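# Place build plate from box onto 3-D printer bed

## Task

Take the build plate resting on the cardboard box and set it on the 3-D printer's bed with its coated side up and its side and back edges flush with the bed's edges. The printer must stay upright, and the other items next to and behind it must stay roughly where they were and the same way up. The plate must stay in place by itself, without the robot holding it. Finish by opening the gripper and moving the arms away.

## Robot and tools

Robot: two arms, left_arm and right_arm, each ending in a parallel gripper. All numbers use one shared scene frame: origin on the table surface midway between the arms, +x out over the table, +z up, and left_arm sits on the +y side. The names left and right refer to the arms only, not to image sides. A gripper's fingers extend along its own +z axis and close along its own y axis. The reported end_effector_position is the point between the finger pads, roughly 1 cm short of the tips.

Row format (used by execute_actions and move): one flat list of 16 numbers covering both arms, even when one arm is idle: left x, y, z, qw, qx, qy, qz, opening, then right x, y, z, qw, qx, qy, qz, opening. x, y, z are an absolute target position in metres in the scene frame; the quaternion is an absolute target orientation, w first, in the scene frame. Opening runs from -1 (closed) to +1 (fully open, 0.094 m). Each row is therefore a pair of absolute poses plus openings, not an offset.

execute_actions(actions): a list of up to 15 actions; each action is a list of up to 15 rows, one row per 1/30 s step, and if fewer than 15 rows are given the last is repeated to fill the action. An empty list only returns the current state and images. An action is rejected for both arms if any target lies more than 0.6 m from that gripper's current position along any of the gripper's own axes; if the first action fails this against the latest reported state, or any action is malformed, nothing runs. Every step, the commanded pose is clipped to within 70 mm and 16 degrees of the measured pose, and position is favoured over orientation if both cannot be met, so distant targets take several actions. To hold an orientation, repeat the same quaternion in every row rather than copying the drifted reported one.

move(target, speed, blocking): target is one 16-number row as above (absolute poses). The grippers travel in straight lines that all finish together, lasting 0.5 to 10 s (cut off at 10 s). speed is the path top speed in m/s, 0.002 to 0.5, default 0.25; rotation is capped at twice that in rad/s. Openings are applied when the move starts. Paths ignore obstacles and the other arm, and a gripper may lag, wander or overshoot speed, especially near full reach. Faster contact and targets set further past a surface mean harder hits and pushes. With blocking=false the call returns after 0.5 s while the arm keeps moving; until a result shows the move ended, further moves and actions are refused, so use wait or stop. The result adds a move: line with the ending (done, off_target, moving, held, fault) and limits (paced = the sent pose was clipped; held = a check blocked some steps, after which the arm may jump faster), plus each gripper's distance from its target.

wait(seconds): 0 to 10; lets the scene run with the last commands held, returning early if a running move finishes. stop(): brakes a running move; needs braking room, fingers keep moving. zoom_image(camera, region): camera is cam_low, cam_left_wrist or cam_right_wrist; region is [x0, y0, x1, y1] pixels, at most 504 by 504, origin top left. show_instructions(): shows the reference image(s) for the scene. finished_scene(scene): ends the current scene (give its number) after the last command has been held; irreversible.

Results: a state line per arm with gripper position (m) and quaternion (wxyz), Hand target lines (the pose the controller now drives toward), grip_measured (finger opening on the command scale; the last joint value is the opening in metres), and images from cam_low, cam_left_wrist, cam_right_wrist, each 504x504. A pose unreachable line means a clearance check altered or blocked that arm's command. Reported positions can be off, more at long reach, and arms often stop a centimetre or more short, usually low. Camera calibration is listed in the setup and may be slightly off.

Gripping: command an opening below grip_measured to hold; about 0.03 below holds firmly, less holds gently. Pads push up to roughly 50 to 62 N, less on thin parts (under about 2 mm), like a thin build plate. An arm meant to stay still should receive its exact last pose and desired opening in every call.

Joint ranges (rad): waist -2.618 to 3.054, shoulder 0 to 3.142, elbow 0 to 3.142, wrist pitch -1.571 to 1.571, wrist yaw -1.571 to 1.571, wrist roll -2.094 to 2.094.

Avoid: knocking anything off the table, toppling the printer, dropping or slipping the plate, slamming or pushing hard, and letting the arms collide or press together. Brief external tugs on held parts or pushes on loose items can occur. Holding loads heats motors: a MOTOR HOT warning appears at 75 °C, the arm halts for 10 s at 90 °C, and at 100 °C it goes limp and drops; these are reported as OVER-TEMPERATURE FAULT lines. The robot holds the last command while you compose replies.

Each tool is called after ">>>" by a JSON object that holds its "api" and its "payload", one argument or row to a line.

Reference images:

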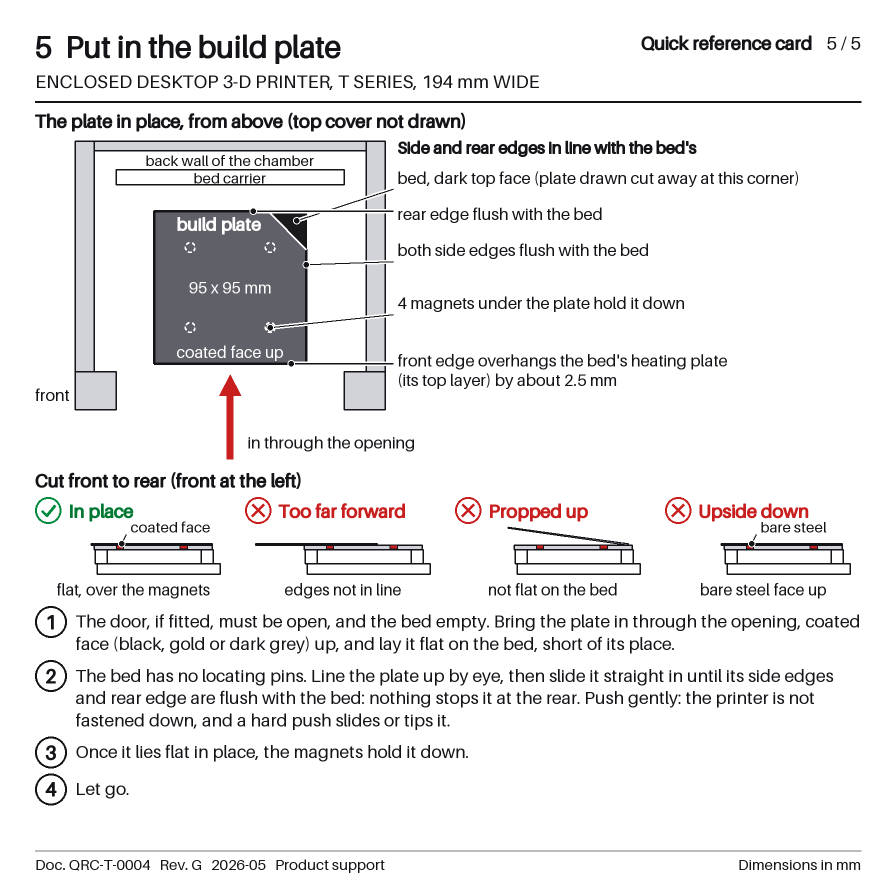

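## Session

>>> {"api": "execute_actions", "payload": {
  "actions": []
}}

Scene clock: 0.00 s.
left_arm: end_effector_position=(+0.4025, +0.3601, +0.3989) grip_measured=+1.000 end_effector_quat_wxyz=(+0.700, -0.008, +0.714, +0.011) | right_arm: end_effector_position=(+0.3842, -0.2903, +0.3956) grip_measured=+1.000 end_effector_quat_wxyz=(+0.696, -0.038, +0.716, +0.029)
Joint positions: left_arm=[ 0.011  1.062  1.039  0.005 -0.007  0.003  0.094] | right_arm=[ 0.003  1.06   1.035 -0.004 -0.01  -0.011  0.094]
Joint velocities: left_arm=[ 0.007  0.002  0.007  0.007  0.037 -0.037  0.   ] | right_arm=[-0.002  0.007 -0.007 -0.051  0.022 -0.051  0.   ]
Hand target (left_arm): +0.399, +0.360, +0.408; +0.709, -0.009, +0.705, +0.011
Hand target (right_arm): +0.382, -0.291, +0.399; +0.698, -0.037, +0.714, +0.030

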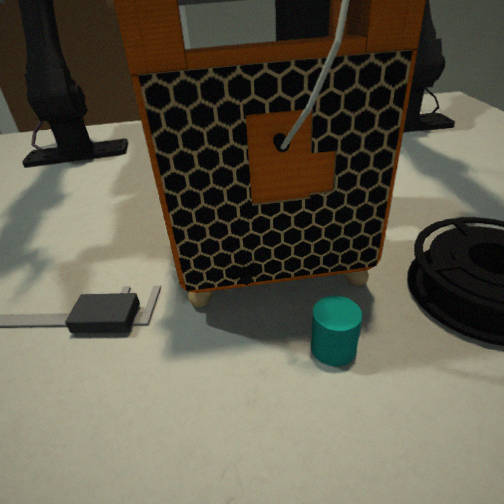

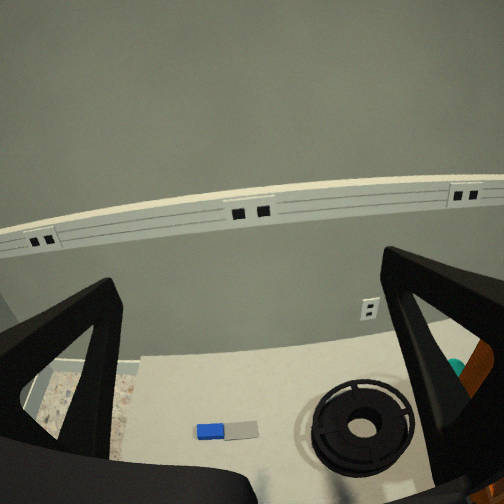

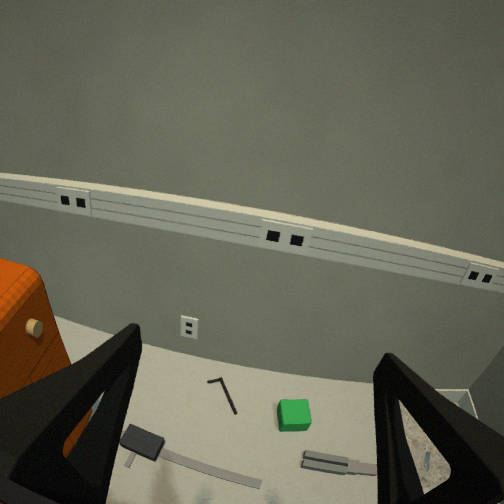

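>>> {"api": "move", "payload": {
  "target": [0.2,0.22,0.36,0.530,0.313,0.757,-0.220,1,0.2,-0.2,0.36,0.462,-0.331,0.800,0.191,1]
}}

Scene clock: 21.67 s.
left_arm: end_effector_position=(+0.2097, +0.2153, +0.3488) grip_measured=+1.000 end_effector_quat_wxyz=(+0.514, +0.311, +0.768, -0.222) | right_arm: end_effector_position=(+0.2055, -0.2049, +0.3556) grip_measured=+1.000 end_effector_quat_wxyz=(+0.460, -0.319, +0.807, +0.188)
Joint positions: left_arm=[-0.241  0.7    1.13  -0.874  0.516  0.207  0.094] | right_arm=[ 0.059  0.868  1.35  -1.107 -0.528 -0.337  0.094]
Joint velocities: left_arm=[-0.002 -0.002  0.007  0.007 -0.051  0.007  0.   ] | right_arm=[ 0.012 -0.007 -0.012  0.037 -0.037 -0.007  0.   ]
Hand target (left_arm): +0.202, +0.216, +0.363; +0.530, +0.315, +0.756, -0.218
Hand target (right_arm): +0.198, -0.201, +0.364; +0.465, -0.331, +0.798, +0.194
Off the commanded pose (left_arm): 0.016 m, 2 deg.
Off the commanded pose (right_arm): 0.009 m, 2 deg.
move: off_target (left_arm)
camera_calibration (this result's frames):
cam_left_wrist: T_world_to_cam=[[-0.761444, -0.643962, -0.0742743, 0.321219], [-0.500399, 0.656759, -0.564153, 0.175121], [0.412073, -0.392404, -0.822323, 0.386138], [0, 0, 0, 1]] pos_world=[0.173103, 0.243362, 0.440184]
cam_right_wrist: T_world_to_cam=[[0.766018, -0.635015, 0.099865, -0.32235], [-0.522476, -0.705554, -0.478762, 0.176591], [0.374481, 0.314563, -0.872246, 0.399201], [0, 0, 0, 1]] pos_world=[0.189697, -0.205677, 0.464938]

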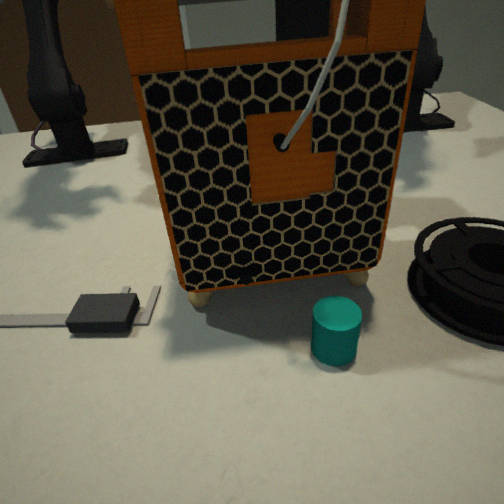

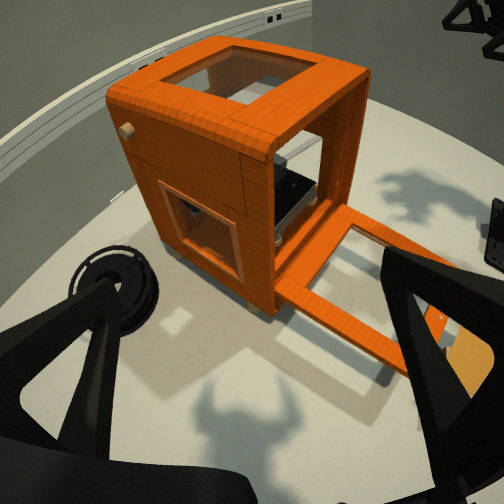

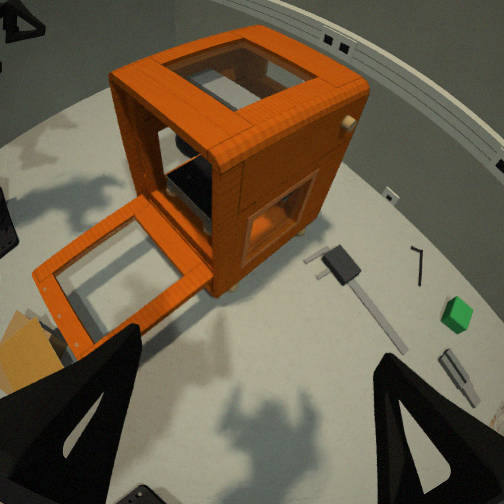

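>>> {"api": "move", "payload": {
  "target": [0.08,0.12,0.30,0.354,0.612,0.612,-0.354,1,0.1,-0.13,0.28,0.53,-0.409,0.709,0.287,1]
}}

Scene clock: 29.83 s.
left_arm: end_effector_position=(+0.0786, +0.1189, +0.3036) grip_measured=+1.000 end_effector_quat_wxyz=(+0.356, +0.611, +0.614, -0.351) | right_arm: end_effector_position=(+0.0964, -0.1278, +0.2823) grip_measured=+1.000 end_effector_quat_wxyz=(+0.524, -0.417, +0.693, +0.267)
Joint positions: left_arm=[-0.921  0.755  1.078 -0.95   0.551  0.369  0.094] | right_arm=[ 1.345  0.404  0.744 -0.681  0.391  0.065  0.094]
Joint velocities: left_arm=[ 0.002 -0.007 -0.002 -0.051  0.007  0.051  0.   ] | right_arm=[-0.007 -0.007 -0.017 -0.007 -0.022  0.022  0.   ]
Hand target (left_arm): +0.079, +0.116, +0.300; +0.354, +0.616, +0.611, -0.349
Hand target (right_arm): +0.096, -0.129, +0.279; +0.524, -0.413, +0.695, +0.268
Off the commanded pose (left_arm): 0.004 m, 1 deg.
Off the commanded pose (right_arm): 0.005 m, 2 deg.
move: done
camera_calibration (this result's frames):
cam_left_wrist: T_world_to_cam=[[-0.99205, 0.0909237, -0.0870026, 0.0906044], [0.120143, 0.890027, -0.439792, 0.0330314], [0.0374472, -0.446749, -0.893875, 0.422856], [0, 0, 0, 1]] pos_world=[0.0700808, 0.151273, 0.40039]
cam_right_wrist: T_world_to_cam=[[0.886914, -0.417677, 0.197302, -0.193932], [-0.20669, -0.740806, -0.63913, 0.149174], [0.413113, 0.526073, -0.743361, 0.338717], [0, 0, 0, 1]] pos_world=[0.0629056, -0.148682, 0.385394]

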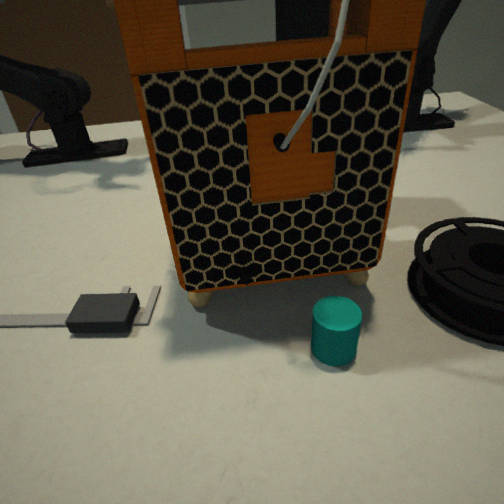

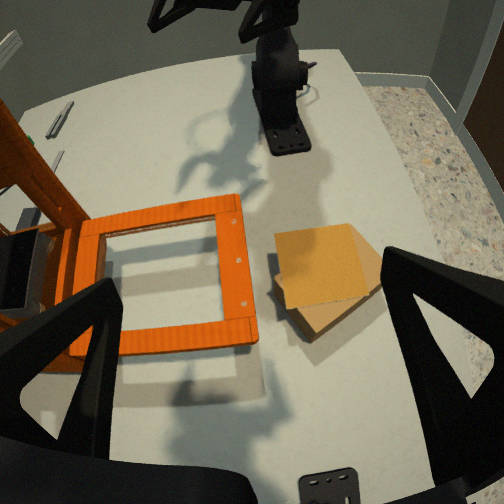

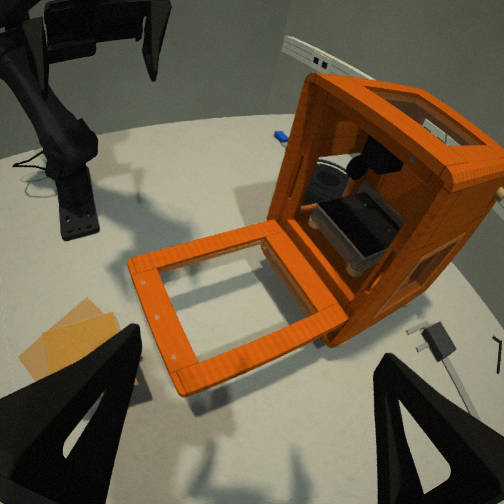

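>>> {"api": "zoom_image", "payload": {
  "camera": "cam_left_wrist",
  "region": [220,190,400,370]
}}

>>> {"api": "zoom_image", "payload": {
  "camera": "cam_right_wrist",
  "region": [250,120,450,320]
}}

Region (220, 190, 400, 370) of cam_left_wrist's 504x504 image, scaled by 2.800, with more detail than that image has.

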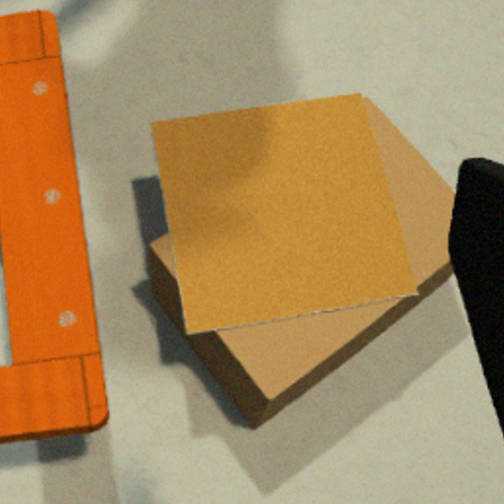

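Region (250, 120, 450, 320) of cam_right_wrist's 504x504 image, scaled by 2.520, with more detail than that image has.

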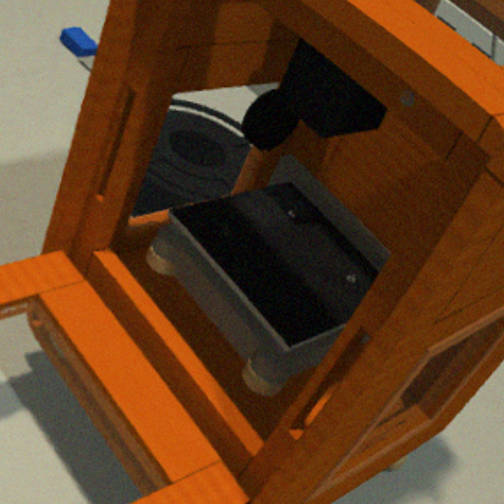

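>>> {"api": "move", "payload": {
  "target": [0.079,0.119,0.30,0.354,0.612,0.612,-0.354,1,0.055,-0.10,0.11,0.56,-0.80,-0.177,0.124,-0.3]
}}

Scene clock: 111.03 s.
left_arm: end_effector_position=(+0.0799, +0.1193, +0.3039) grip_measured=+1.000 end_effector_quat_wxyz=(+0.358, +0.610, +0.614, -0.350) | right_arm: end_effector_position=(+0.0595, -0.1017, +0.1213) grip_measured=-0.299 end_effector_quat_wxyz=(-0.648, +0.753, +0.085, -0.075)
Joint positions: left_arm=[-0.913  0.755  1.078 -0.95   0.555  0.373  0.094] | right_arm=[ 0.394  0.754  0.043  0.158 -1.282 -2.101  0.033]
Joint velocities: left_arm=[-0.012 -0.002 -0.002 -0.007 -0.022 -0.051  0.   ] | right_arm=[-0.002  0.051 -0.002  0.081 -0.022 -0.066 -0.   ]
Hand target (left_arm): +0.079, +0.119, +0.300; +0.354, +0.612, +0.612, -0.354
Hand target (right_arm): +0.052, -0.104, +0.114; -0.646, +0.753, +0.082, -0.095
Off the commanded pose (left_arm): 0.004 m, 1 deg.
Off the commanded pose (right_arm): 0.012 m, 17 deg.
joint sent to its limit (right arm) — the command would take joint 6 (wrist roll) past its lower limit, so that joint was sent only as far as its limit.
move: off_target (right_arm)
camera_calibration (this result's frames):
cam_left_wrist: T_world_to_cam=[[-0.992161, 0.0879181, -0.0888133, 0.0927382], [0.118308, 0.889724, -0.440902, 0.0331596], [0.040256, -0.447953, -0.89315, 0.422887], [0, 0, 0, 1]] pos_world=[0.0710643, 0.151778, 0.400559]
cam_right_wrist: T_world_to_cam=[[-0.191382, 0.155559, 0.96911, -0.0897077], [0.934776, -0.272173, 0.22829, -0.0674418], [0.299278, 0.949591, -0.0933241, 0.191641], [0, 0, 0, 1]] pos_world=[-0.0114794, -0.186382, 0.120218]

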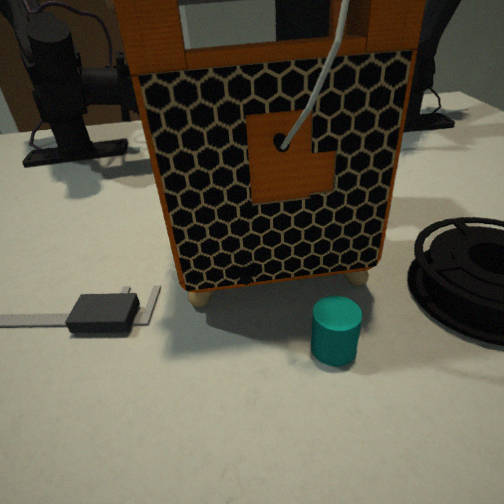

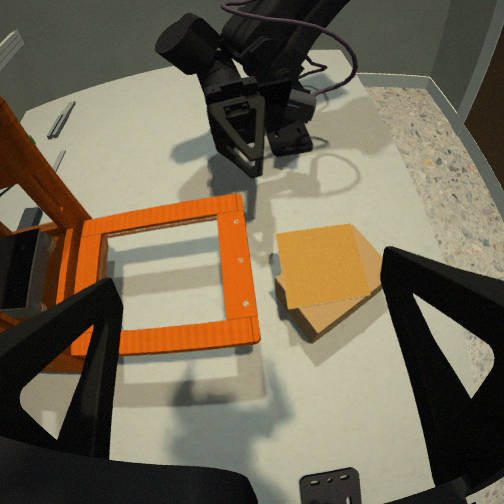

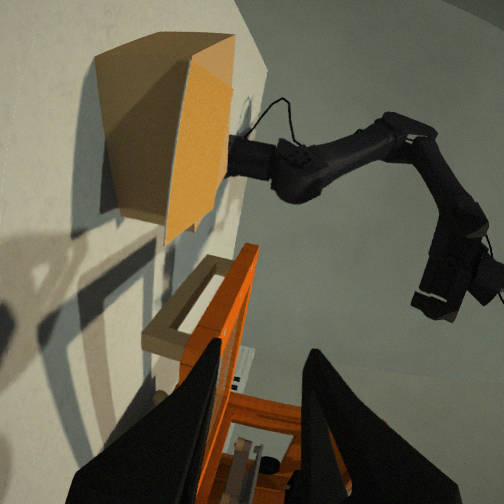

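>>> {"api": "move", "payload": {
  "target": [0.079,0.119,0.30,0.354,0.612,0.612,-0.354,1,0.045,-0.085,0.09,0.646,-0.743,-0.131,0.114,-0.3],
  "speed": 0.1
}}

Scene clock: 120.37 s.
left_arm: end_effector_position=(+0.0799, +0.1193, +0.3039) grip_measured=+1.000 end_effector_quat_wxyz=(+0.358, +0.610, +0.614, -0.350) | right_arm: end_effector_position=(+0.0535, -0.0825, +0.0992) grip_measured=-0.299 end_effector_quat_wxyz=(-0.649, +0.742, +0.143, -0.091)
Joint positions: left_arm=[-0.913  0.755  1.078 -0.95   0.555  0.373  0.094] | right_arm=[ 0.514  1.234  0.012  0.724 -1.272 -2.102  0.033]
Joint velocities: left_arm=[-0.012 -0.032 -0.012 -0.051  0.037  0.037  0.   ] | right_arm=[-0.012  0.002  0.012  0.051 -0.022  0.007 -0.   ]
Hand target (left_arm): +0.079, +0.119, +0.300; +0.354, +0.612, +0.612, -0.354
Hand target (right_arm): +0.044, -0.087, +0.091; -0.643, +0.745, +0.133, -0.115
Off the commanded pose (left_arm): 0.004 m, 1 deg.
Off the commanded pose (right_arm): 0.013 m, 3 deg.
joint sent to its limit (right arm) — the command would take joint 3 (elbow) past its lower limit, so that joint was sent only as far as its limit.
move: off_target (right_arm)
camera_calibration (this result's frames):
cam_left_wrist: T_world_to_cam=[[-0.992161, 0.0879181, -0.0888133, 0.0927382], [0.118308, 0.889724, -0.440902, 0.0331596], [0.040256, -0.447953, -0.89315, 0.422887], [0, 0, 0, 1]] pos_world=[0.0710643, 0.151778, 0.400559]
cam_right_wrist: T_world_to_cam=[[-0.253574, 0.108391, 0.961224, -0.072186], [0.94725, -0.173525, 0.269455, -0.0482562], [0.196003, 0.978846, -0.0586718, 0.177618], [0, 0, 0, 1]] pos_world=[-0.00740762, -0.174411, 0.092811]

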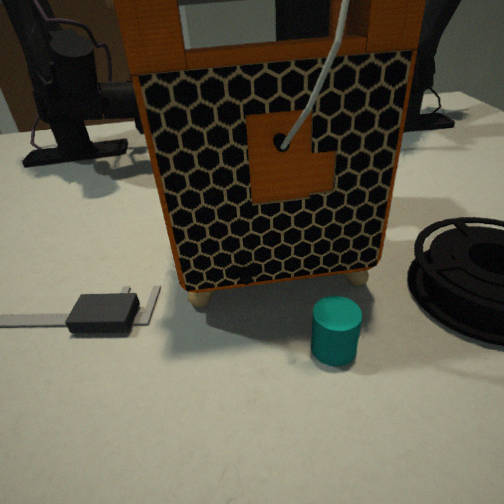

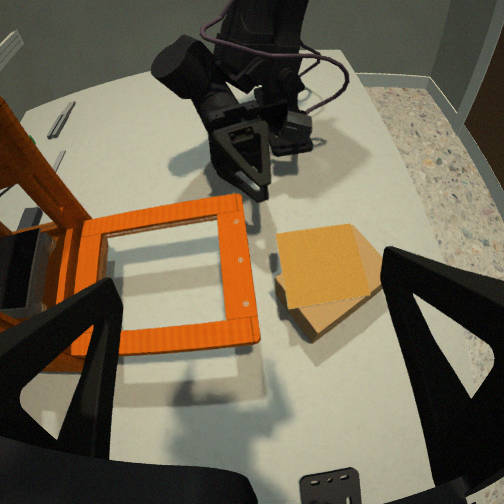

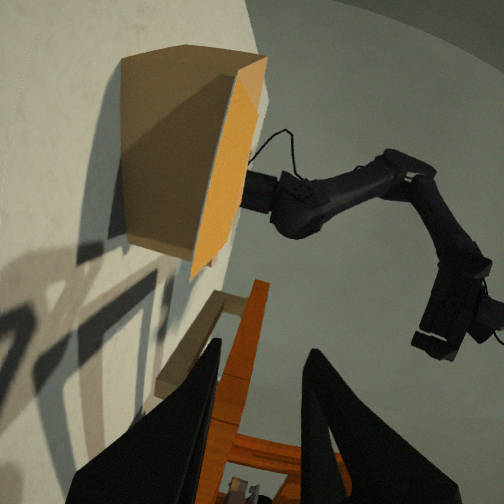

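>>> {"api": "move", "payload": {
  "target": [0.079,0.119,0.30,0.354,0.612,0.612,-0.354,1,0.028,-0.07,0.095,0.498,-0.863,-0.075,0.044,-0.4],
  "speed": 0.1
}}

Scene clock: 166.87 s.
left_arm: end_effector_position=(+0.0799, +0.1193, +0.3039) grip_measured=+1.000 end_effector_quat_wxyz=(+0.358, +0.610, +0.614, -0.350) | right_arm: end_effector_position=(+0.0295, -0.0732, +0.0798) grip_measured=-0.399 end_effector_quat_wxyz=(-0.486, +0.869, +0.078, -0.045)
Joint positions: left_arm=[-0.913  0.755  1.078 -0.95   0.555  0.373  0.094] | right_arm=[ 0.977  0.726  0.176 -0.125 -0.576 -1.979  0.028]
Joint velocities: left_arm=[-0.002  0.007 -0.002  0.007  0.051 -0.022  0.   ] | right_arm=[-0.007  0.002  0.002 -0.007  0.051 -0.139  0.001]
Hand target (left_arm): +0.079, +0.119, +0.300; +0.354, +0.612, +0.612, -0.354
Hand target (right_arm): +0.029, -0.070, +0.091; -0.493, +0.866, +0.078, -0.043
Off the commanded pose (left_arm): 0.004 m, 1 deg.
Off the commanded pose (right_arm): 0.016 m, 2 deg.
move: off_target (right_arm)
camera_calibration (this result's frames):
cam_left_wrist: T_world_to_cam=[[-0.992161, 0.0879181, -0.0888133, 0.0927382], [0.118308, 0.889724, -0.440902, 0.0331596], [0.040256, -0.447953, -0.89315, 0.422887], [0, 0, 0, 1]] pos_world=[0.0710643, 0.151778, 0.400559]
cam_right_wrist: T_world_to_cam=[[-0.249554, 0.521128, 0.816179, -0.018973], [0.898147, -0.190532, 0.39627, -0.0285843], [0.362016, 0.831939, -0.420502, 0.185281], [0, 0, 0, 1]] pos_world=[-0.0461366, -0.149702, 0.104724]

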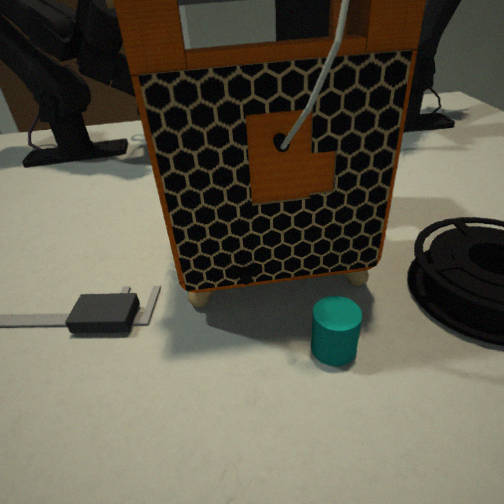

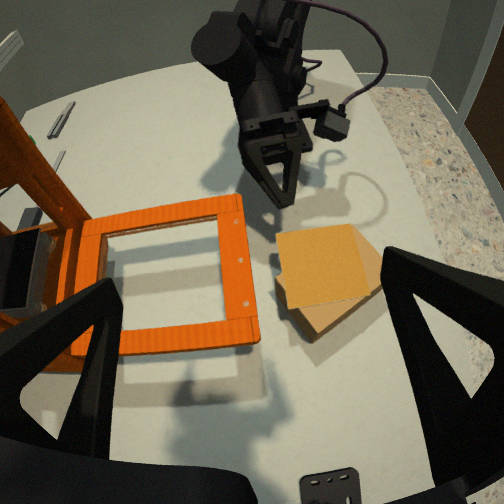

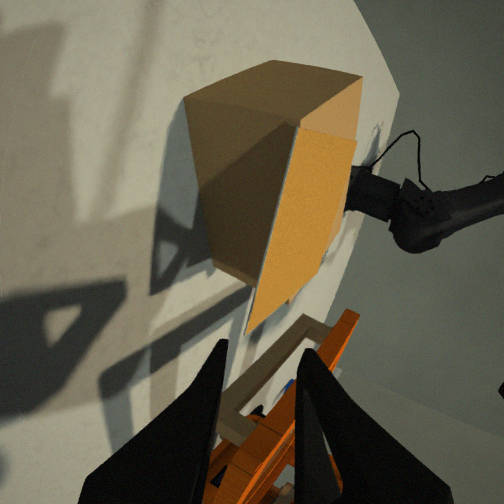

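>>> {"api": "move", "payload": {
  "target": [0.079,0.119,0.30,0.354,0.612,0.612,-0.354,1,0.015,-0.045,0.078,0.498,-0.863,-0.075,0.044,-0.4],
  "speed": 0.05
}}

Scene clock: 184.30 s.
left_arm: end_effector_position=(+0.0799, +0.1193, +0.3039) grip_measured=+1.000 end_effector_quat_wxyz=(+0.358, +0.610, +0.614, -0.350) | right_arm: end_effector_position=(+0.0186, -0.0427, +0.0867) grip_measured=-0.399 end_effector_quat_wxyz=(-0.508, +0.857, +0.082, -0.033)
Joint positions: left_arm=[-0.913  0.755  1.078 -0.95   0.555  0.373  0.094] | right_arm=[ 1.155  0.869  0.176  0.134 -0.431 -1.856  0.028]
Joint velocities: left_arm=[ 0.002 -0.002 -0.007  0.022  0.007  0.007  0.   ] | right_arm=[-0.017  0.007  0.002  0.051  0.11   0.007  0.   ]
Hand target (left_arm): +0.079, +0.119, +0.300; +0.354, +0.612, +0.612, -0.354
Hand target (right_arm): +0.015, -0.046, +0.077; -0.496, +0.864, +0.077, -0.042
Off the commanded pose (left_arm): 0.004 m, 1 deg.
Off the commanded pose (right_arm): 0.010 m, 2 deg.
move: done
camera_calibration (this result's frames):
cam_left_wrist: T_world_to_cam=[[-0.992161, 0.0879181, -0.0888133, 0.0927382], [0.118308, 0.889724, -0.440902, 0.0331596], [0.040256, -0.447953, -0.89315, 0.422887], [0, 0, 0, 1]] pos_world=[0.0710643, 0.151778, 0.400559]
cam_right_wrist: T_world_to_cam=[[-0.264953, 0.478614, 0.837096, -0.0465506], [0.889575, -0.213673, 0.403732, -0.0171347], [0.372096, 0.851629, -0.36915, 0.162981], [0, 0, 0, 1]] pos_world=[-0.0577356, -0.120181, 0.106049]

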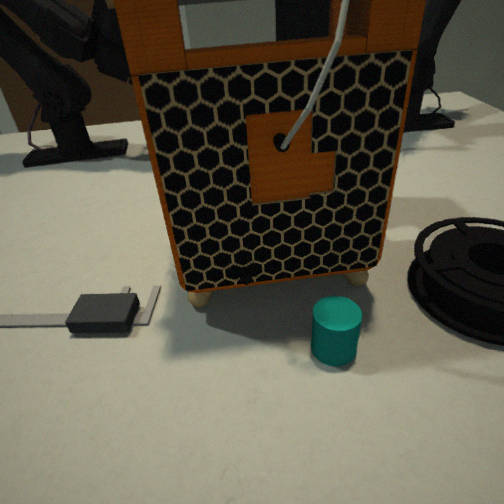

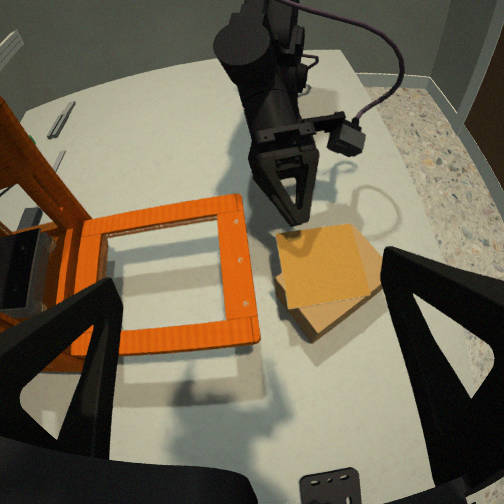

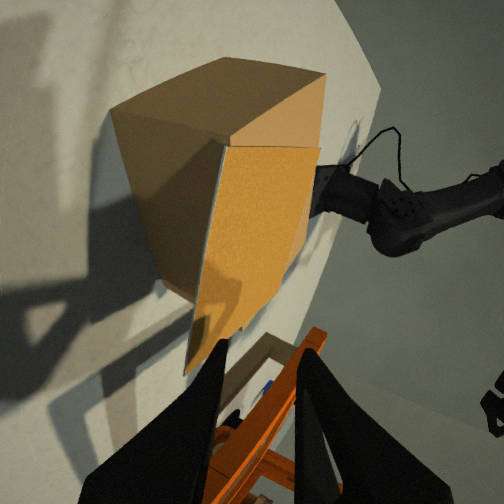

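>>> {"api": "move", "payload": {
  "target": [0.079,0.119,0.30,0.354,0.612,0.612,-0.354,1,0.015,-0.057,0.056,0.498,-0.863,-0.075,0.044,-0.3],
  "speed": 0.05
}}

Scene clock: 192.50 s.
left_arm: end_effector_position=(+0.0799, +0.1193, +0.3039) grip_measured=+1.000 end_effector_quat_wxyz=(+0.358, +0.610, +0.614, -0.350) | right_arm: end_effector_position=(+0.0162, -0.0532, +0.0667) grip_measured=-0.301 end_effector_quat_wxyz=(-0.509, +0.857, +0.080, -0.033)
Joint positions: left_arm=[-0.913  0.755  1.078 -0.95   0.555  0.373  0.094] | right_arm=[ 1.149  0.869  0.084  0.227 -0.433 -1.856  0.033]
Joint velocities: left_arm=[-0.002 -0.002 -0.002 -0.022  0.051  0.022  0.   ] | right_arm=[-0.017 -0.022 -0.002  0.095 -0.066 -0.022 -0.001]
Hand target (left_arm): +0.079, +0.119, +0.300; +0.354, +0.612, +0.612, -0.354
Hand target (right_arm): +0.015, -0.058, +0.057; -0.498, +0.863, +0.075, -0.044
Off the commanded pose (left_arm): 0.004 m, 1 deg.
Off the commanded pose (right_arm): 0.011 m, 2 deg.
move: off_target (right_arm)
camera_calibration (this result's frames):
cam_left_wrist: T_world_to_cam=[[-0.992161, 0.0879181, -0.0888133, 0.0927382], [0.118308, 0.889724, -0.440902, 0.0331596], [0.040256, -0.447953, -0.89315, 0.422887], [0, 0, 0, 1]] pos_world=[0.0710643, 0.151778, 0.400559]
cam_right_wrist: T_world_to_cam=[[-0.261586, 0.478513, 0.838211, -0.0255538], [0.889319, -0.217996, 0.401983, -0.00925853], [0.375081, 0.85059, -0.368526, 0.165234], [0, 0, 0, 1]] pos_world=[-0.0604268, -0.130337, 0.0860343]

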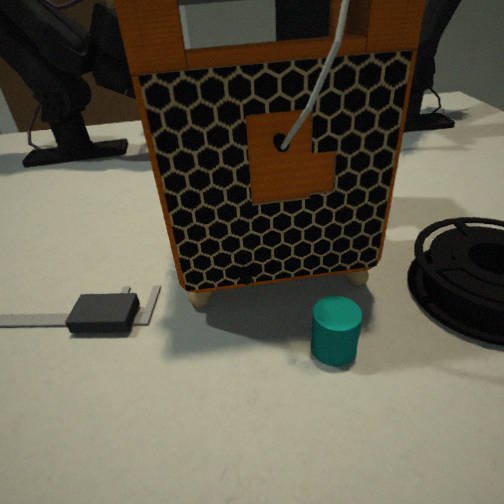

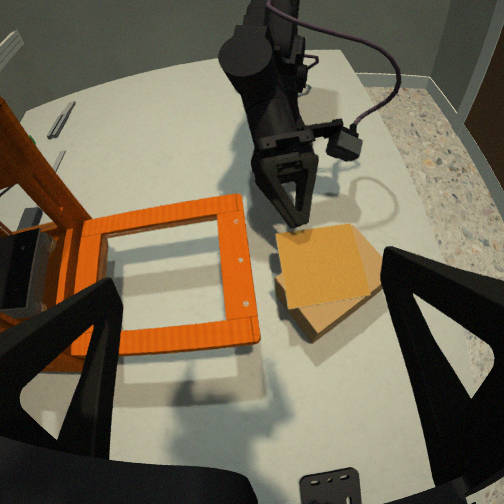

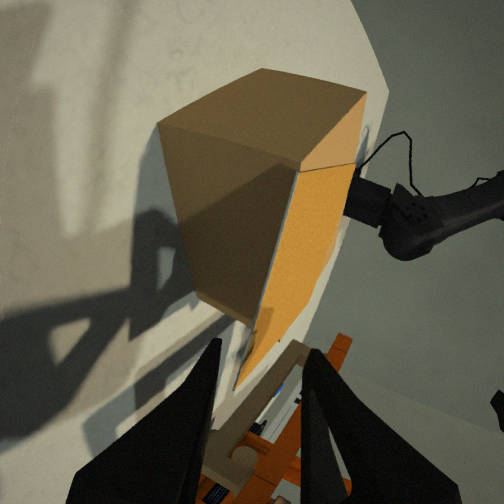

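>>> {"api": "move", "payload": {
  "target": [0.079,0.119,0.30,0.354,0.612,0.612,-0.354,1,0.008,-0.034,0.045,0.53,-0.843,-0.074,0.046,-0.3],
  "speed": 0.03
}}

Scene clock: 199.87 s.
left_arm: end_effector_position=(+0.0799, +0.1193, +0.3039) grip_measured=+1.000 end_effector_quat_wxyz=(+0.358, +0.610, +0.614, -0.350) | right_arm: end_effector_position=(+0.0124, -0.0280, +0.0574) grip_measured=-0.301 end_effector_quat_wxyz=(-0.545, +0.834, +0.081, -0.035)
Joint positions: left_arm=[-0.913  0.755  1.078 -0.95   0.555  0.373  0.094] | right_arm=[ 1.208  1.255  0.037  0.763 -0.404 -1.793  0.033]
Joint velocities: left_arm=[ 0.002 -0.017  0.002 -0.022 -0.081  0.066  0.   ] | right_arm=[ 0.027  0.002 -0.012  0.022 -0.022 -0.007 -0.001]
Hand target (left_arm): +0.079, +0.119, +0.300; +0.354, +0.612, +0.612, -0.354
Hand target (right_arm): +0.008, -0.035, +0.046; -0.530, +0.844, +0.075, -0.045
Off the commanded pose (left_arm): 0.004 m, 1 deg.
Off the commanded pose (right_arm): 0.014 m, 2 deg.
move: off_target (right_arm)
camera_calibration (this result's frames):
cam_left_wrist: T_world_to_cam=[[-0.992161, 0.0879181, -0.0888133, 0.0927382], [0.118308, 0.889724, -0.440902, 0.0331596], [0.040256, -0.447953, -0.89315, 0.422887], [0, 0, 0, 1]] pos_world=[0.0710643, 0.151778, 0.400559]
cam_right_wrist: T_world_to_cam=[[-0.255115, 0.404495, 0.878237, -0.035256], [0.89438, -0.24643, 0.373305, 0.00414972], [0.367424, 0.880713, -0.298904, 0.138784], [0, 0, 0, 1]] pos_world=[-0.0636984, -0.106946, 0.0708972]

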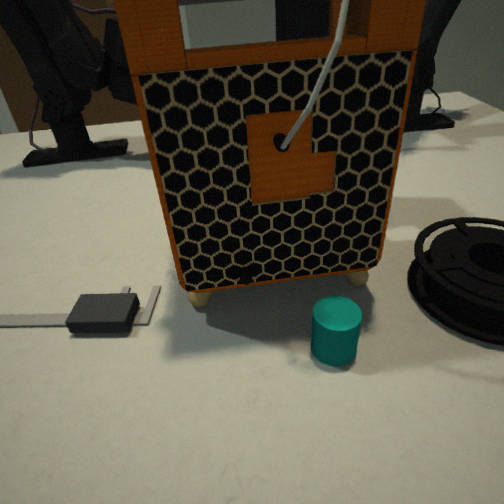

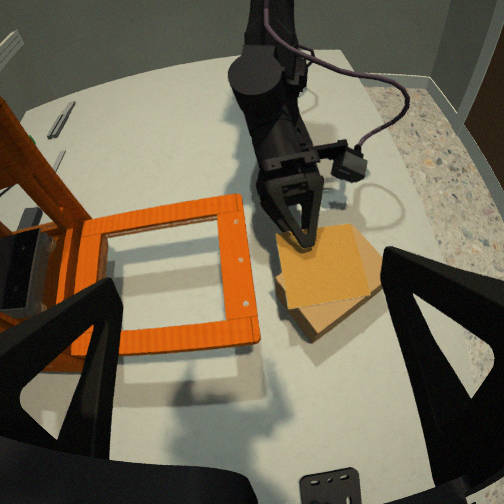

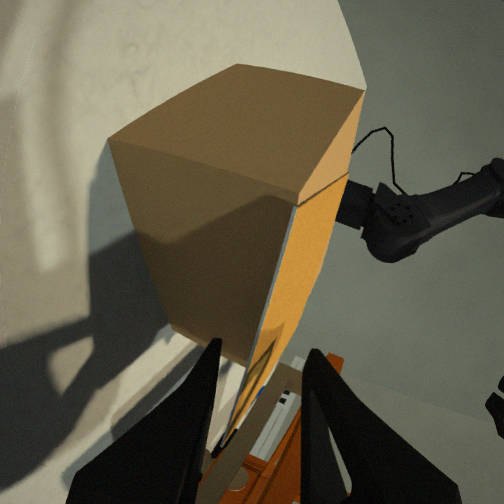

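>>> {"api": "move", "payload": {
  "target": [0.079,0.119,0.30,0.354,0.612,0.612,-0.354,1,0.008,-0.032,0.047,0.53,-0.843,-0.074,0.046,-0.75],
  "speed": 0.03
}}

>>> {"api": "zoom_image", "payload": {
  "camera": "cam_left_wrist",
  "region": [230,160,400,330]
}}

Scene clock: 213.23 s.
left_arm: end_effector_position=(+0.0799, +0.1193, +0.3039) grip_measured=+1.000 end_effector_quat_wxyz=(+0.358, +0.610, +0.614, -0.350) | right_arm: end_effector_position=(+0.0125, -0.0279, +0.0577) grip_measured=-0.749 end_effector_quat_wxyz=(-0.545, +0.834, +0.080, -0.036)
Joint positions: left_arm=[-0.913  0.755  1.078 -0.95   0.555  0.373  0.094] | right_arm=[ 1.208  1.255  0.037  0.765 -0.403 -1.789  0.012]
Joint velocities: left_arm=[ 0.002 -0.007  0.002 -0.022  0.007 -0.022  0.   ] | right_arm=[-0.012 -0.007 -0.012 -0.022 -0.066 -0.022  0.   ]
Hand target (left_arm): +0.079, +0.119, +0.300; +0.354, +0.612, +0.612, -0.354
Hand target (right_arm): +0.008, -0.033, +0.047; -0.530, +0.843, +0.074, -0.046
Off the commanded pose (left_arm): 0.004 m, 1 deg.
Off the commanded pose (right_arm): 0.012 m, 2 deg.
move: off_target (right_arm)
camera_calibration (this result's frames):
cam_left_wrist: T_world_to_cam=[[-0.992161, 0.0879181, -0.0888133, 0.0927382], [0.118308, 0.889724, -0.440902, 0.0331596], [0.040256, -0.447953, -0.89315, 0.422887], [0, 0, 0, 1]] pos_world=[0.0710643, 0.151778, 0.400559]
cam_right_wrist: T_world_to_cam=[[-0.251842, 0.404218, 0.879309, -0.0356733], [0.894978, -0.248434, 0.370534, 0.0040705], [0.368226, 0.880278, -0.2992, 0.138693], [0, 0, 0, 1]] pos_world=[-0.0636974, -0.106657, 0.0713565]

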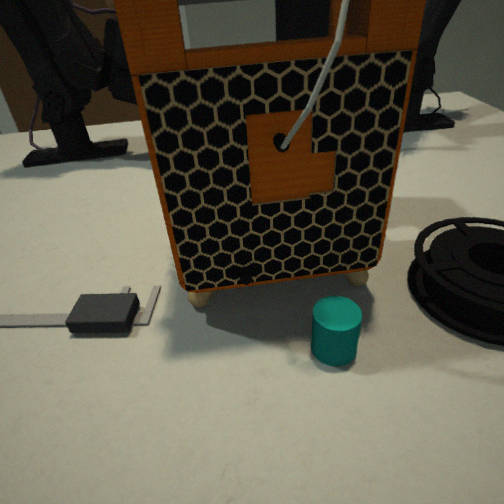

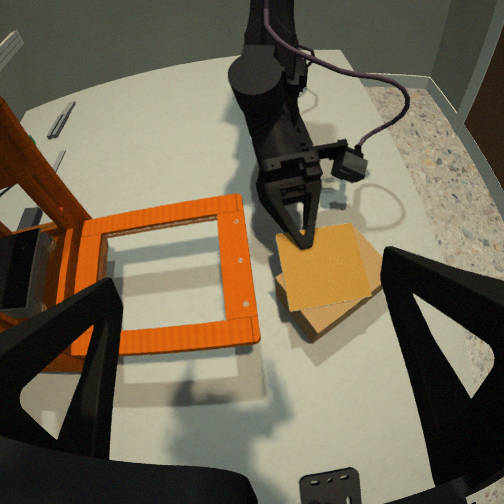

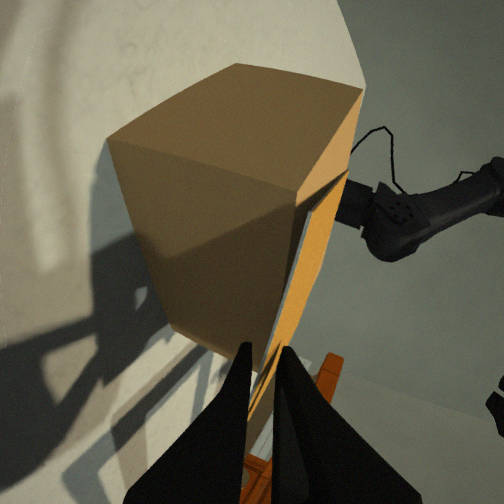

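Region (230, 160, 400, 330) of cam_left_wrist's 504x504 image, scaled by 2.965, with more detail than that image has.

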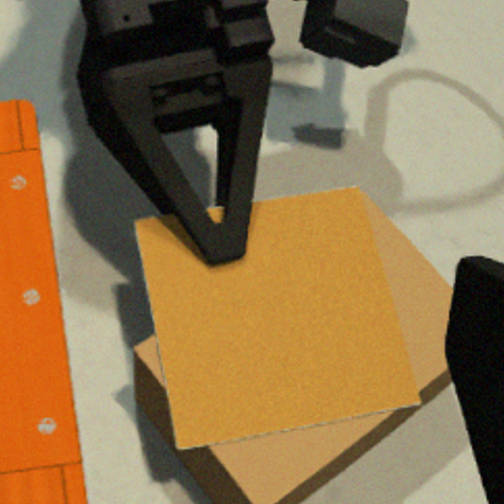

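>>> {"api": "execute_actions", "payload": {
  "actions": [
    [[0.079,0.119,0.30,0.354,0.612,0.612,-0.354,1,0.01,-0.026,0.062,0.545,-0.834,-0.074,0.046,-0.82]],
    [[0.079,0.119,0.30,0.354,0.612,0.612,-0.354,1,0.01,-0.024,0.072,0.555,-0.827,-0.074,0.046,-0.86]],
    [[0.079,0.119,0.30,0.354,0.612,0.612,-0.354,1,0.01,-0.022,0.082,0.565,-0.82,-0.074,0.048,-0.9]],
    [[0.079,0.119,0.30,0.354,0.612,0.612,-0.354,1,0.01,-0.02,0.090,0.571,-0.816,-0.072,0.05,-0.93]]
  ]
}}

Scene clock: 222.63 s.
left_arm: end_effector_position=(+0.0799, +0.1193, +0.3039) grip_measured=+1.000 end_effector_quat_wxyz=(+0.358, +0.610, +0.614, -0.350) | right_arm: end_effector_position=(+0.0120, -0.0259, +0.0769) grip_measured=-0.929 end_effector_quat_wxyz=(-0.560, +0.824, +0.069, -0.043)
Joint positions: left_arm=[-0.913  0.755  1.078 -0.95   0.555  0.373  0.094] | right_arm=[ 1.208  1.13   0.057  0.659 -0.409 -1.752  0.003]
Joint velocities: left_arm=[-0.007 -0.002 -0.002  0.007 -0.11  -0.095  0.   ] | right_arm=[-0.002 -0.002  0.007 -0.007 -0.037 -0.051  0.001]
Hand target (left_arm): +0.079, +0.119, +0.300; +0.354, +0.612, +0.612, -0.354
Hand target (right_arm): +0.010, -0.020, +0.090; -0.572, +0.816, +0.072, -0.050
Off the commanded pose (left_arm): 0.004 m, 1 deg.
Off the commanded pose (right_arm): 0.014 m, 2 deg.
camera_calibration (this result's frames):
cam_left_wrist: T_world_to_cam=[[-0.992161, 0.0879181, -0.0888133, 0.0927382], [0.118308, 0.889724, -0.440902, 0.0331596], [0.040256, -0.447953, -0.89315, 0.422887], [0, 0, 0, 1]] pos_world=[0.0710643, 0.151778, 0.400559]
cam_right_wrist: T_world_to_cam=[[-0.225556, 0.376158, 0.898682, -0.056062], [0.901724, -0.2686, 0.338746, -0.000311294], [0.368808, 0.886769, -0.278606, 0.141431], [0, 0, 0, 1]] pos_world=[-0.0645254, -0.104412, 0.0898911]

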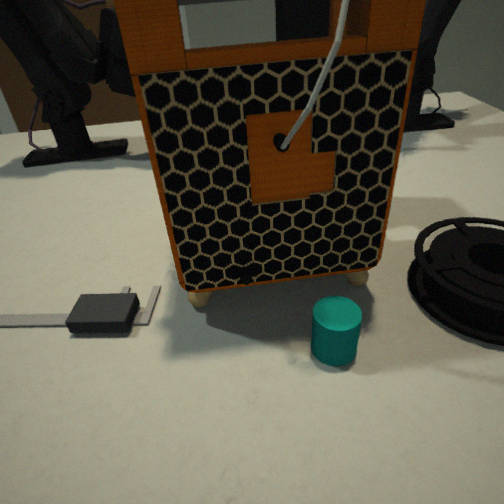

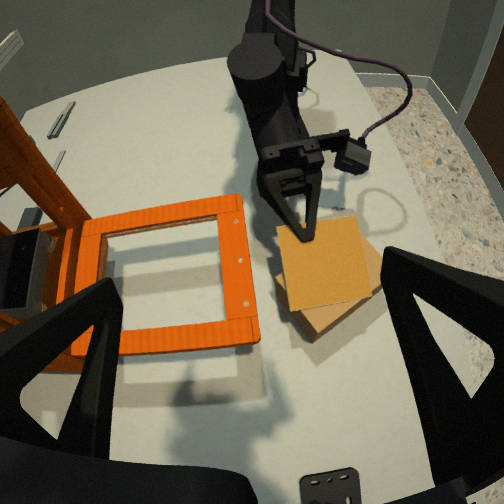

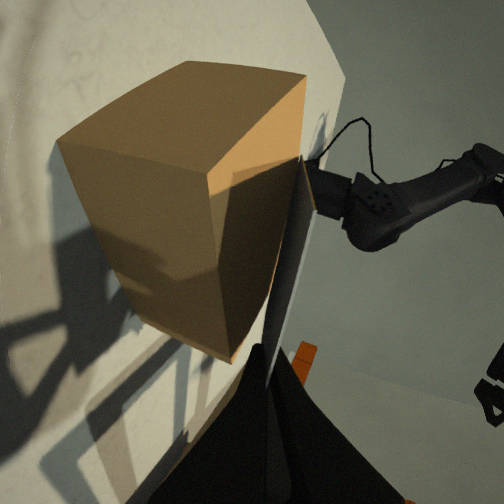

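>>> {"api": "execute_actions", "payload": {
  "actions": [
    [[0.079,0.119,0.30,0.354,0.612,0.612,-0.354,1,0.01,-0.02,0.10,0.575,-0.813,-0.072,0.05,-0.96]],
    [[0.079,0.119,0.30,0.354,0.612,0.612,-0.354,1,0.01,-0.02,0.108,0.575,-0.813,-0.072,0.05,-1]],
    [[0.079,0.13,0.32,0.354,0.612,0.612,-0.354,1,0.01,-0.02,0.13,0.575,-0.813,-0.072,0.05,-1]],
    [[0.079,0.14,0.34,0.354,0.612,0.612,-0.354,1,0.01,-0.02,0.155,0.575,-0.813,-0.072,0.05,-1]]
  ]
}}

Scene clock: 235.73 s.
left_arm: end_effector_position=(+0.0823, +0.1395, +0.3332) grip_measured=+1.000 end_effector_quat_wxyz=(+0.354, +0.608, +0.619, -0.348) | right_arm: end_effector_position=(+0.0130, -0.0207, +0.1412) grip_measured=-0.982 end_effector_quat_wxyz=(-0.565, +0.821, +0.069, -0.044)
Joint positions: left_arm=[-0.753  0.806  1.254 -1.155  0.674  0.489  0.094] | right_arm=[ 1.208  0.835  0.263  0.172 -0.412 -1.745  0.001]
Joint velocities: left_arm=[ 0.007  0.032  0.017 -0.095 -0.037  0.007  0.   ] | right_arm=[-0.002  0.007 -0.002 -0.168  0.066 -0.022 -0.   ]
Hand target (left_arm): +0.079, +0.140, +0.340; +0.355, +0.611, +0.612, -0.354
Hand target (right_arm): +0.010, -0.019, +0.155; -0.576, +0.813, +0.072, -0.050
Off the commanded pose (left_arm): 0.008 m, 1 deg.
Off the commanded pose (right_arm): 0.014 m, 2 deg.
camera_calibration (this result's frames):
cam_left_wrist: T_world_to_cam=[[-0.99346, 0.0812573, -0.0802102, 0.0941906], [0.108169, 0.894698, -0.433375, 0.0254459], [0.036549, -0.439217, -0.897637, 0.45861], [0, 0, 0, 1]] pos_world=[0.0740604, 0.17101, 0.430248]
cam_right_wrist: T_world_to_cam=[[-0.222188, 0.36548, 0.903912, -0.116525], [0.903105, -0.272265, 0.332075, -0.0207214], [0.36747, 0.89011, -0.269572, 0.153201], [0, 0, 0, 1]] pos_world=[-0.0634737, -0.0994195, 0.153508]

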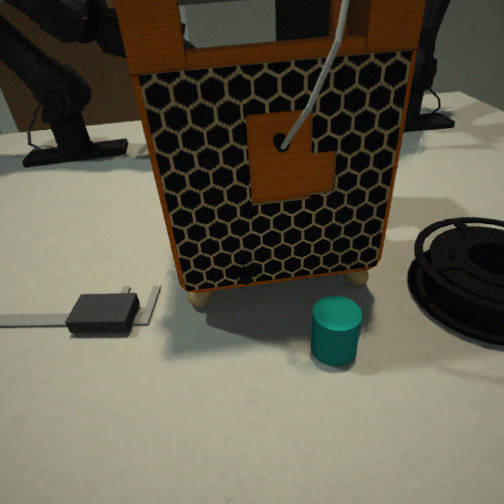

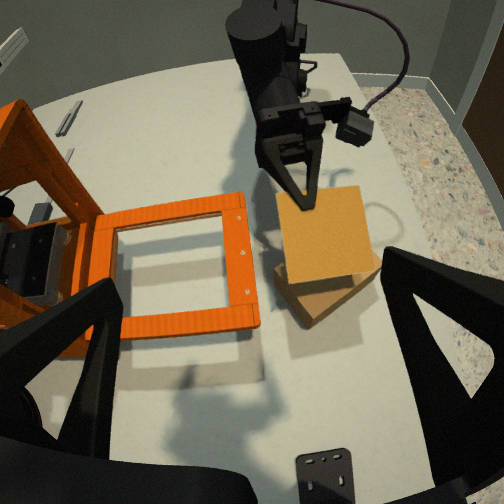

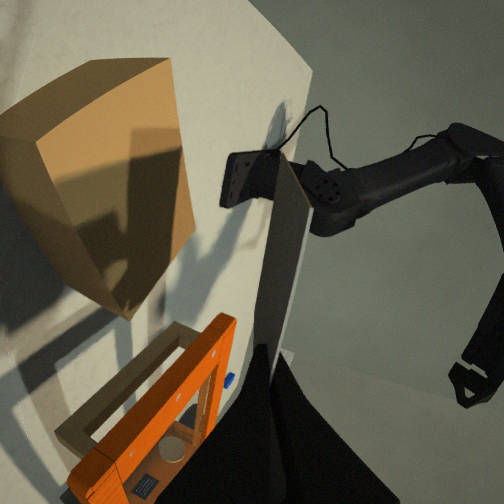

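>>> {"api": "move", "payload": {
  "target": [0.19,0.10,0.32,0.633,0.133,0.754,-0.112,-1,0.17,0.008,0.19,0.5175,-0.5648,0.474,-0.4343,-1],
  "speed": 0.15
}}

Scene clock: 260.33 s.
left_arm: end_effector_position=(+0.1854, +0.1002, +0.3198) grip_measured=-0.986 end_effector_quat_wxyz=(+0.633, +0.145, +0.752, -0.111) | right_arm: end_effector_position=(+0.1673, +0.0102, +0.1830) grip_measured=-0.982 end_effector_quat_wxyz=(-0.512, +0.584, -0.455, +0.435)
Joint positions: left_arm=[-1.558  0.989  0.913 -0.361 -1.149 -0.386  0.001] | right_arm=[ 1.508  1.625  0.752  0.388  1.36  -1.138  0.001]
Joint velocities: left_arm=[-0.017  0.002 -0.007 -0.022  0.037 -0.051 -0.001] | right_arm=[-0.027  0.017 -0.002 -0.11   0.11   0.081 -0.001]
Hand target (left_arm): +0.187, +0.102, +0.320; +0.637, +0.135, +0.751, -0.108
Hand target (right_arm): +0.172, +0.011, +0.191; -0.514, +0.567, -0.470, +0.439
Off the commanded pose (left_arm): 0.005 m, 1 deg.
Off the commanded pose (right_arm): 0.008 m, 3 deg.
move: off_target (right_arm)
camera_calibration (this result's frames):
cam_left_wrist: T_world_to_cam=[[-0.414759, -0.901108, -0.126406, 0.204645], [-0.589934, 0.37206, -0.716624, 0.316086], [0.692786, -0.222655, -0.68591, 0.214474], [0, 0, 0, 1]] pos_world=[0.122764, 0.114558, 0.399493]
cam_right_wrist: T_world_to_cam=[[0.099786, 0.221232, 0.970103, -0.195864], [-0.302551, -0.922058, 0.241396, 0.0593736], [0.947895, -0.317594, -0.0250746, -0.0492031], [0, 0, 0, 1]] pos_world=[0.0841474, 0.0824505, 0.174442]

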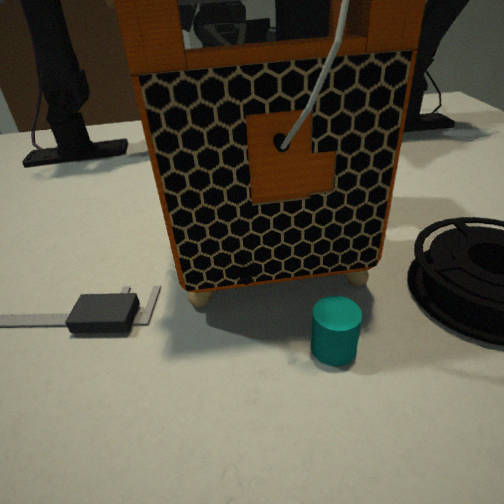

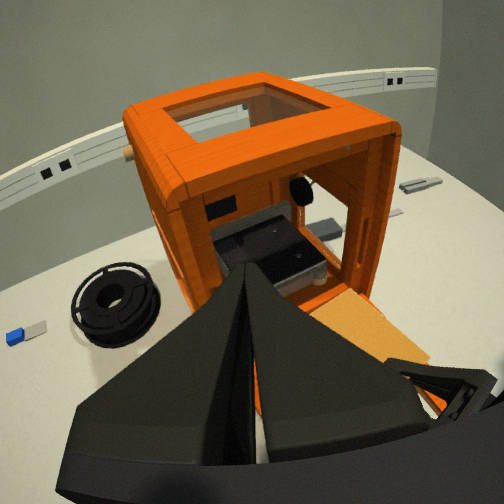

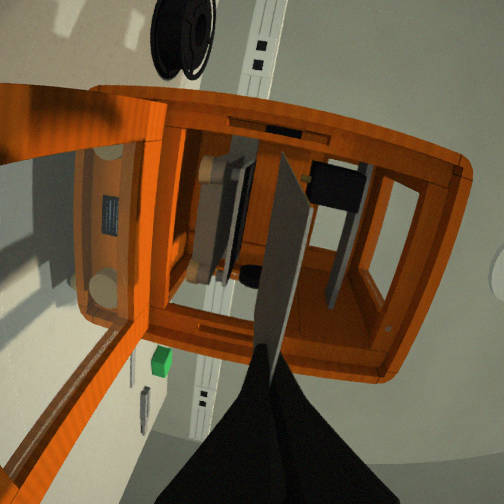

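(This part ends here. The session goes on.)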